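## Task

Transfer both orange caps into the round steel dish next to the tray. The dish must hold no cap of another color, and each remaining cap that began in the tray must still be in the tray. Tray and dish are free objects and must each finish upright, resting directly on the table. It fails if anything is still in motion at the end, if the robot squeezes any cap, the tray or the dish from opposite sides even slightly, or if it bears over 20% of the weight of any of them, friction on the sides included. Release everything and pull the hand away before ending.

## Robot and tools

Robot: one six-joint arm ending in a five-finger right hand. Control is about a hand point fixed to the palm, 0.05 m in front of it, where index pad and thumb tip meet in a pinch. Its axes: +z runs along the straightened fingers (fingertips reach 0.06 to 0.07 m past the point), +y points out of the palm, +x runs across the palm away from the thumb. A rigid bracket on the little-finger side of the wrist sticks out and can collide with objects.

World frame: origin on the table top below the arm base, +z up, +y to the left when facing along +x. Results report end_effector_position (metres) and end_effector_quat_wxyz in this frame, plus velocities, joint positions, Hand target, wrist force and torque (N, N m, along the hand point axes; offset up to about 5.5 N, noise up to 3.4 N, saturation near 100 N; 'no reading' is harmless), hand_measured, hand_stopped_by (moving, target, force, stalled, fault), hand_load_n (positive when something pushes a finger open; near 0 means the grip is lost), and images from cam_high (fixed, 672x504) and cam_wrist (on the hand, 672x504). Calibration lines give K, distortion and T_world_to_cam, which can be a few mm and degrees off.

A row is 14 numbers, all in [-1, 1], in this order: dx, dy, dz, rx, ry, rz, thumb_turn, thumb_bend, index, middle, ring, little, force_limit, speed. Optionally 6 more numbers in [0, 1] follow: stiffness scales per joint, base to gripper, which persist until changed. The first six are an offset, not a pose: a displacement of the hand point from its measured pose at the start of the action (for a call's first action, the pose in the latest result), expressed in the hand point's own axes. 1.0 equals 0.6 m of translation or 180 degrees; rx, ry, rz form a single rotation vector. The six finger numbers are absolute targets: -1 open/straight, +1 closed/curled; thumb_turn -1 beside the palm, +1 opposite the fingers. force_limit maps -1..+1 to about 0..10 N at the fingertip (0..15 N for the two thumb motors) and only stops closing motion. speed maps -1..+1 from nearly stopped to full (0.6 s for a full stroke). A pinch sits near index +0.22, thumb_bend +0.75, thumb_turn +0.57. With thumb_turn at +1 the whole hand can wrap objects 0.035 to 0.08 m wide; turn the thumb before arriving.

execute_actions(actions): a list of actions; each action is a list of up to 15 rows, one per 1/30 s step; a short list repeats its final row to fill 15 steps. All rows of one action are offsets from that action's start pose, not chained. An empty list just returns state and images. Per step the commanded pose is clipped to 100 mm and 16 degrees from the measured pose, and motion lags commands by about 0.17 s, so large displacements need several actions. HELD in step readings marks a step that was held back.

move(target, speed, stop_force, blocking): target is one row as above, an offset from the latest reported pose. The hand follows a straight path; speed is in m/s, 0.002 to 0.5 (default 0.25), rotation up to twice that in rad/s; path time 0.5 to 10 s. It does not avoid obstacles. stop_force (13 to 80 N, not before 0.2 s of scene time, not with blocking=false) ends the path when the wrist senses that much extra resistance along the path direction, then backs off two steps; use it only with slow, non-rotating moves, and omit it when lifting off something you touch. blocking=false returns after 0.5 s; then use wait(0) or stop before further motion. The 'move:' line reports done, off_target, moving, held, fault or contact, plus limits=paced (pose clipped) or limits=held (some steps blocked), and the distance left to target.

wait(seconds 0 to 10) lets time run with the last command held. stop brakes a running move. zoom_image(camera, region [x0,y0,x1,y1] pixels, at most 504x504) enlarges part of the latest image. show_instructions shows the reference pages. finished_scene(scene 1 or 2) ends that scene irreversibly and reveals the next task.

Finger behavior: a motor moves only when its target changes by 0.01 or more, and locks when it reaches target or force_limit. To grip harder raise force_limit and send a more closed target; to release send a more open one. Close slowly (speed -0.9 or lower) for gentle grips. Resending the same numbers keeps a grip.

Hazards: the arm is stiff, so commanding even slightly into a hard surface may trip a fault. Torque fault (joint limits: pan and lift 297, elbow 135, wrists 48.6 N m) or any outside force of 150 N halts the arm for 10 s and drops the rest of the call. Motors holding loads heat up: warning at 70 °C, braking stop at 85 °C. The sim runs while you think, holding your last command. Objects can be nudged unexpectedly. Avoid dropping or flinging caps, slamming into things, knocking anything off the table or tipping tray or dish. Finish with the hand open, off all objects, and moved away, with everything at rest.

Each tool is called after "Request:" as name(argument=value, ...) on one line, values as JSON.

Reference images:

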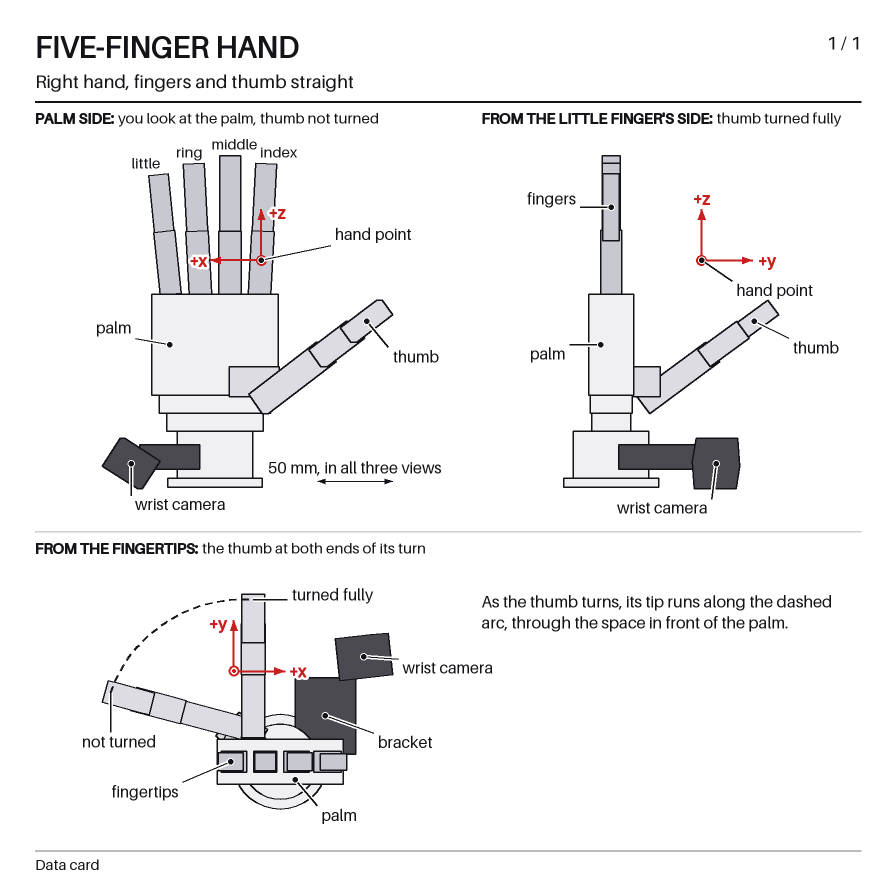

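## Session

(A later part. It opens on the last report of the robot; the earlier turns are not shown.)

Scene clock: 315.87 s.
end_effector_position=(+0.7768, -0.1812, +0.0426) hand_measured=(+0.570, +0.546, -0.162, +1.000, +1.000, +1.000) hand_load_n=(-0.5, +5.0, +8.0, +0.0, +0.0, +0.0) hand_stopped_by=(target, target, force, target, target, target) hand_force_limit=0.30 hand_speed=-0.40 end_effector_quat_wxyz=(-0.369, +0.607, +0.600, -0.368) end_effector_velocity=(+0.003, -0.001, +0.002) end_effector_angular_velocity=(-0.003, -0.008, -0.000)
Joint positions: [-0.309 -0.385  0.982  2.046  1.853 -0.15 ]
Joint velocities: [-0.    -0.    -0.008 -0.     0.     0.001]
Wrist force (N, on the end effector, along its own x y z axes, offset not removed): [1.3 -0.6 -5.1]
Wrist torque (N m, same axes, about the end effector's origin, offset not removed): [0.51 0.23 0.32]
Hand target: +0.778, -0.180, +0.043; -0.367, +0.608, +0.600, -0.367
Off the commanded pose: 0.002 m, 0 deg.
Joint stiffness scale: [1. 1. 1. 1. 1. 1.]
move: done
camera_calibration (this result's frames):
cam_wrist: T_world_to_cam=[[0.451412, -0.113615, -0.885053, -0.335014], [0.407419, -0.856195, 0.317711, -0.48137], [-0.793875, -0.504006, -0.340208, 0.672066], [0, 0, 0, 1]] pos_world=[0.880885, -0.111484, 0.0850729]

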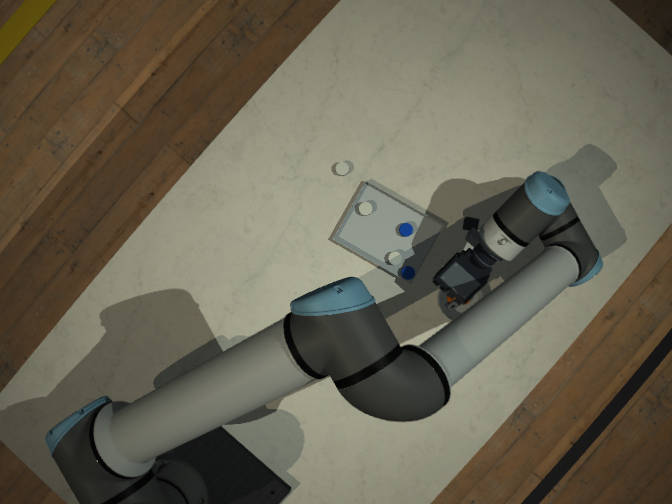

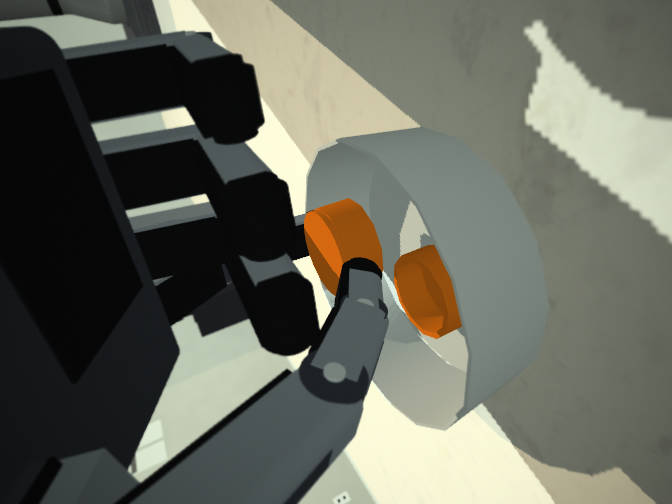

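Request:
move(target=[0.0, 0.0186, 0.0, 0, 0, 0, 0.57, 0.55, 0.1, 1, 1, 1, 0.3, -0.4], speed=0.03, stop_force=15)

Request:
execute_actions(actions=[[[0,0,0,0,0,0,0.57,0.55,-0.4,1,1,1,0.3,0.0]],[[0,0,0,0,0,0,0.57,0.55,-0.4,1,1,1,0.3,0.0]]])

Request:
move(target=[0.0, -0.12, -0.06, 0, 0, 0, 0.57, 0.55, -0.4, 1, 1, 1, 0.3, 0.0], speed=0.08)

Scene clock: 323.33 s.
end_effector_position=(+0.7802, -0.1823, +0.0320) hand_measured=(+0.570, +0.546, -0.162, +1.000, +1.000, +1.000) hand_load_n=(-0.5, +5.0, +8.0, +0.0, +0.0, +0.0) hand_stopped_by=(target, target, force, target, target, target) hand_force_limit=0.30 hand_speed=-0.40 end_effector_quat_wxyz=(-0.370, +0.607, +0.599, -0.368) end_effector_velocity=(+0.003, -0.002, +0.002) end_effector_angular_velocity=(-0.004, -0.006, -0.000)
Joint positions: [-0.309 -0.366  0.965  2.047  1.853 -0.15 ]
Joint velocities: [-0.     0.    -0.009  0.002  0.001  0.002]
Wrist force (N, on the end effector, along its own x y z axes, offset not removed): [-1.8 1.1 -3.2]
Wrist torque (N m, same axes, about the end effector's origin, offset not removed): [0.63 0.82 0.14]
Hand target: +0.782, -0.181, +0.033; -0.369, +0.607, +0.600, -0.368
Off the commanded pose: 0.002 m, 0 deg.
Joint stiffness scale: [1. 1. 1. 1. 1. 1.]
move: done
camera_calibration (this result's frames):
cam_wrist: T_world_to_cam=[[0.448955, -0.112923, -0.88639, -0.343963], [0.407976, -0.856646, 0.315773, -0.480813], [-0.794981, -0.503394, -0.338526, 0.671511], [0, 0, 0, 1]] pos_world=[0.884423, -0.112694, 0.0742668]

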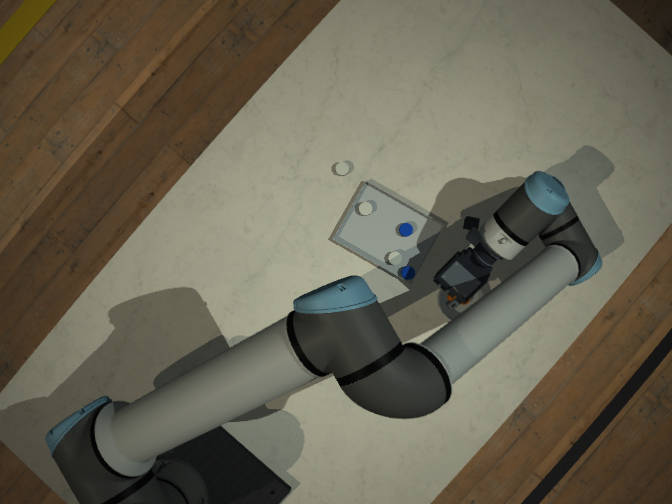

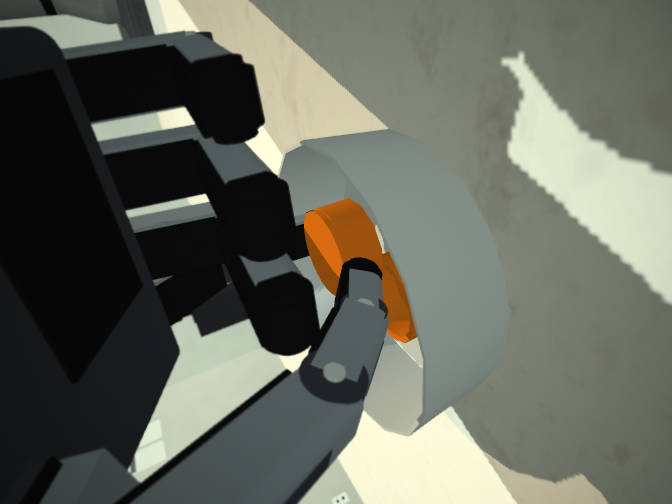

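Scene clock: 324.33 s.
end_effector_position=(+0.7804, -0.1824, +0.0322) hand_measured=(+0.570, +0.550, -0.400, +1.000, +1.000, +1.000) hand_load_n=(+0.0, +0.0, +0.0, +0.0, +0.0, +0.0) hand_stopped_by=(target, target, target, target, target, target) hand_force_limit=0.30 hand_speed=0.00 end_effector_quat_wxyz=(-0.370, +0.607, +0.599, -0.368) end_effector_velocity=(-0.000, -0.000, -0.000) end_effector_angular_velocity=(+0.000, +0.000, +0.002)
Joint positions: [-0.309 -0.366  0.964  2.048  1.853 -0.15 ]
Joint velocities: [ 0.    -0.     0.    -0.     0.002 -0.001]
Wrist force (N, on the end effector, along its own x y z axes, offset not removed): [2.6 0.9 -2.0]
Wrist torque (N m, same axes, about the end effector's origin, offset not removed): [0.60 -0.08 0.31]
Hand target: +0.780, -0.182, +0.032; -0.370, +0.607, +0.599, -0.368
Off the commanded pose: 0.000 m, 0 deg.
Joint stiffness scale: [1. 1. 1. 1. 1. 1.]
Step readings (end_effector_position; steps 1 to 15: 1st action; 16 to 30: 2nd action):
0: (+0.7802, -0.1823, +0.0320)
1: (+0.7803, -0.1824, +0.0321)
2: (+0.7804, -0.1824, +0.0322)
4: (+0.7804, -0.1824, +0.0322)
8: (+0.7804, -0.1824, +0.0322)
15: (+0.7804, -0.1824, +0.0322)
16: (+0.7804, -0.1824, +0.0322)
17: (+0.7804, -0.1824, +0.0322)
19: (+0.7804, -0.1824, +0.0322)
23: (+0.7804, -0.1824, +0.0322)
30: end_effector_position above
camera_calibration (this result's frames):
cam_wrist: T_world_to_cam=[[0.449363, -0.113061, -0.886166, -0.344281], [0.407827, -0.8566, 0.316093, -0.480888], [-0.794827, -0.503443, -0.338815, 0.671572], [0, 0, 0, 1]] pos_world=[0.88461, -0.112755, 0.0744537]

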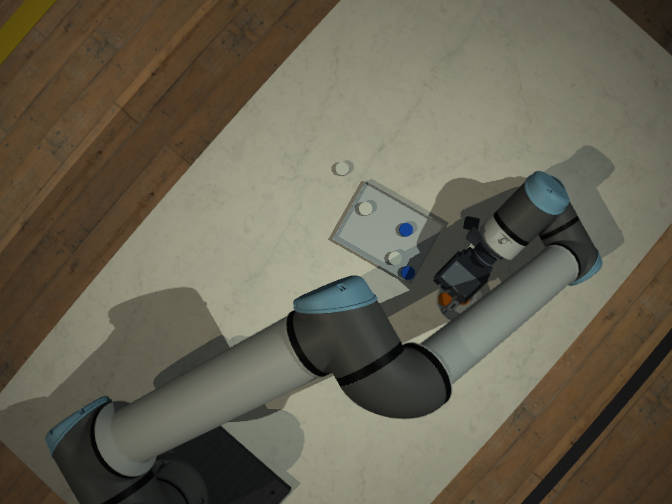

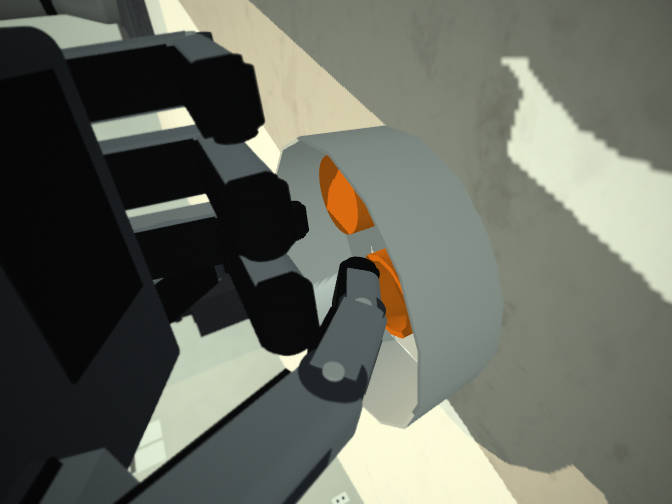

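Scene clock: 325.87 s.
end_effector_position=(+0.7811, -0.1823, +0.1139) hand_measured=(+0.570, +0.550, -0.400, +1.000, +1.000, +1.000) hand_load_n=(+0.0, +0.0, +0.0, +0.0, +0.0, +0.0) hand_stopped_by=(target, target, target, target, target, target) hand_force_limit=0.30 hand_speed=0.00 end_effector_quat_wxyz=(-0.368, +0.608, +0.600, -0.367) end_effector_velocity=(-0.003, +0.003, -0.002) end_effector_angular_velocity=(+0.006, +0.012, +0.002)
Joint positions: [-0.309 -0.454  0.981  2.112  1.853 -0.15 ]
Joint velocities: [ 0.002 -0.     0.011  0.003 -0.001 -0.002]
Wrist force (N, on the end effector, along its own x y z axes, offset not removed): [-1.4 -5.1 -4.2]
Wrist torque (N m, same axes, about the end effector's origin, offset not removed): [-0.25 0.55 -0.32]
Hand target: +0.780, -0.182, +0.113; -0.370, +0.607, +0.599, -0.368
Off the commanded pose: 0.002 m, 0 deg.
Joint stiffness scale: [1. 1. 1. 1. 1. 1.]
move: done
camera_calibration (this result's frames):
cam_wrist: T_world_to_cam=[[0.454042, -0.114644, -0.883574, -0.276339], [0.406168, -0.856017, 0.319786, -0.5059], [-0.793016, -0.504075, -0.342103, 0.698724], [0, 0, 0, 1]] pos_world=[0.885049, -0.11253, 0.156649]

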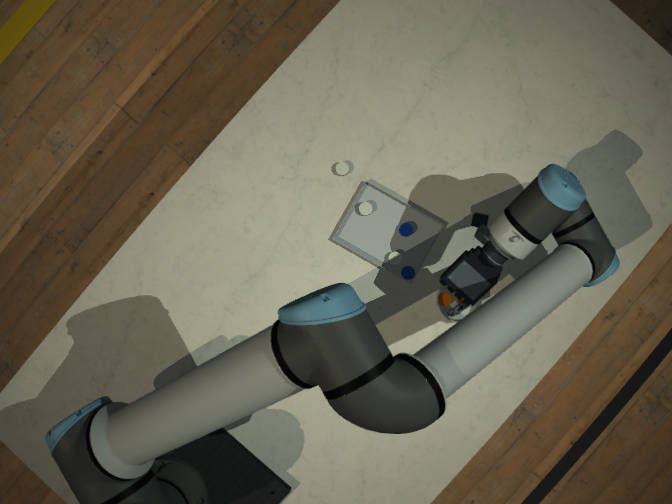

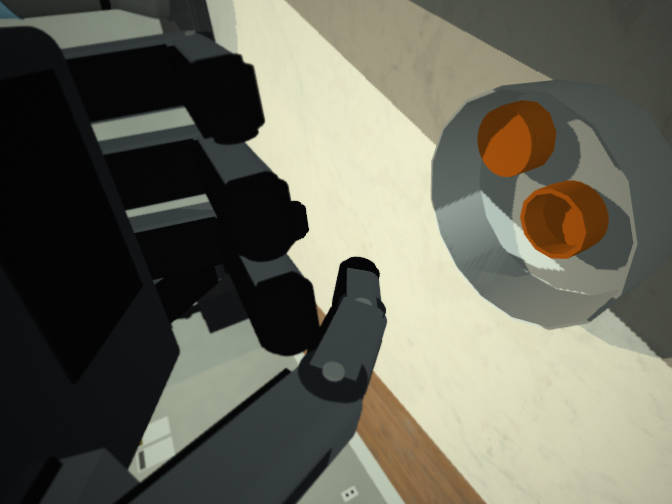

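Both orange caps are in the dish, and the other caps are still in the tray.

Request:
finished_scene(scene=1)

The scene is finished: the task was done.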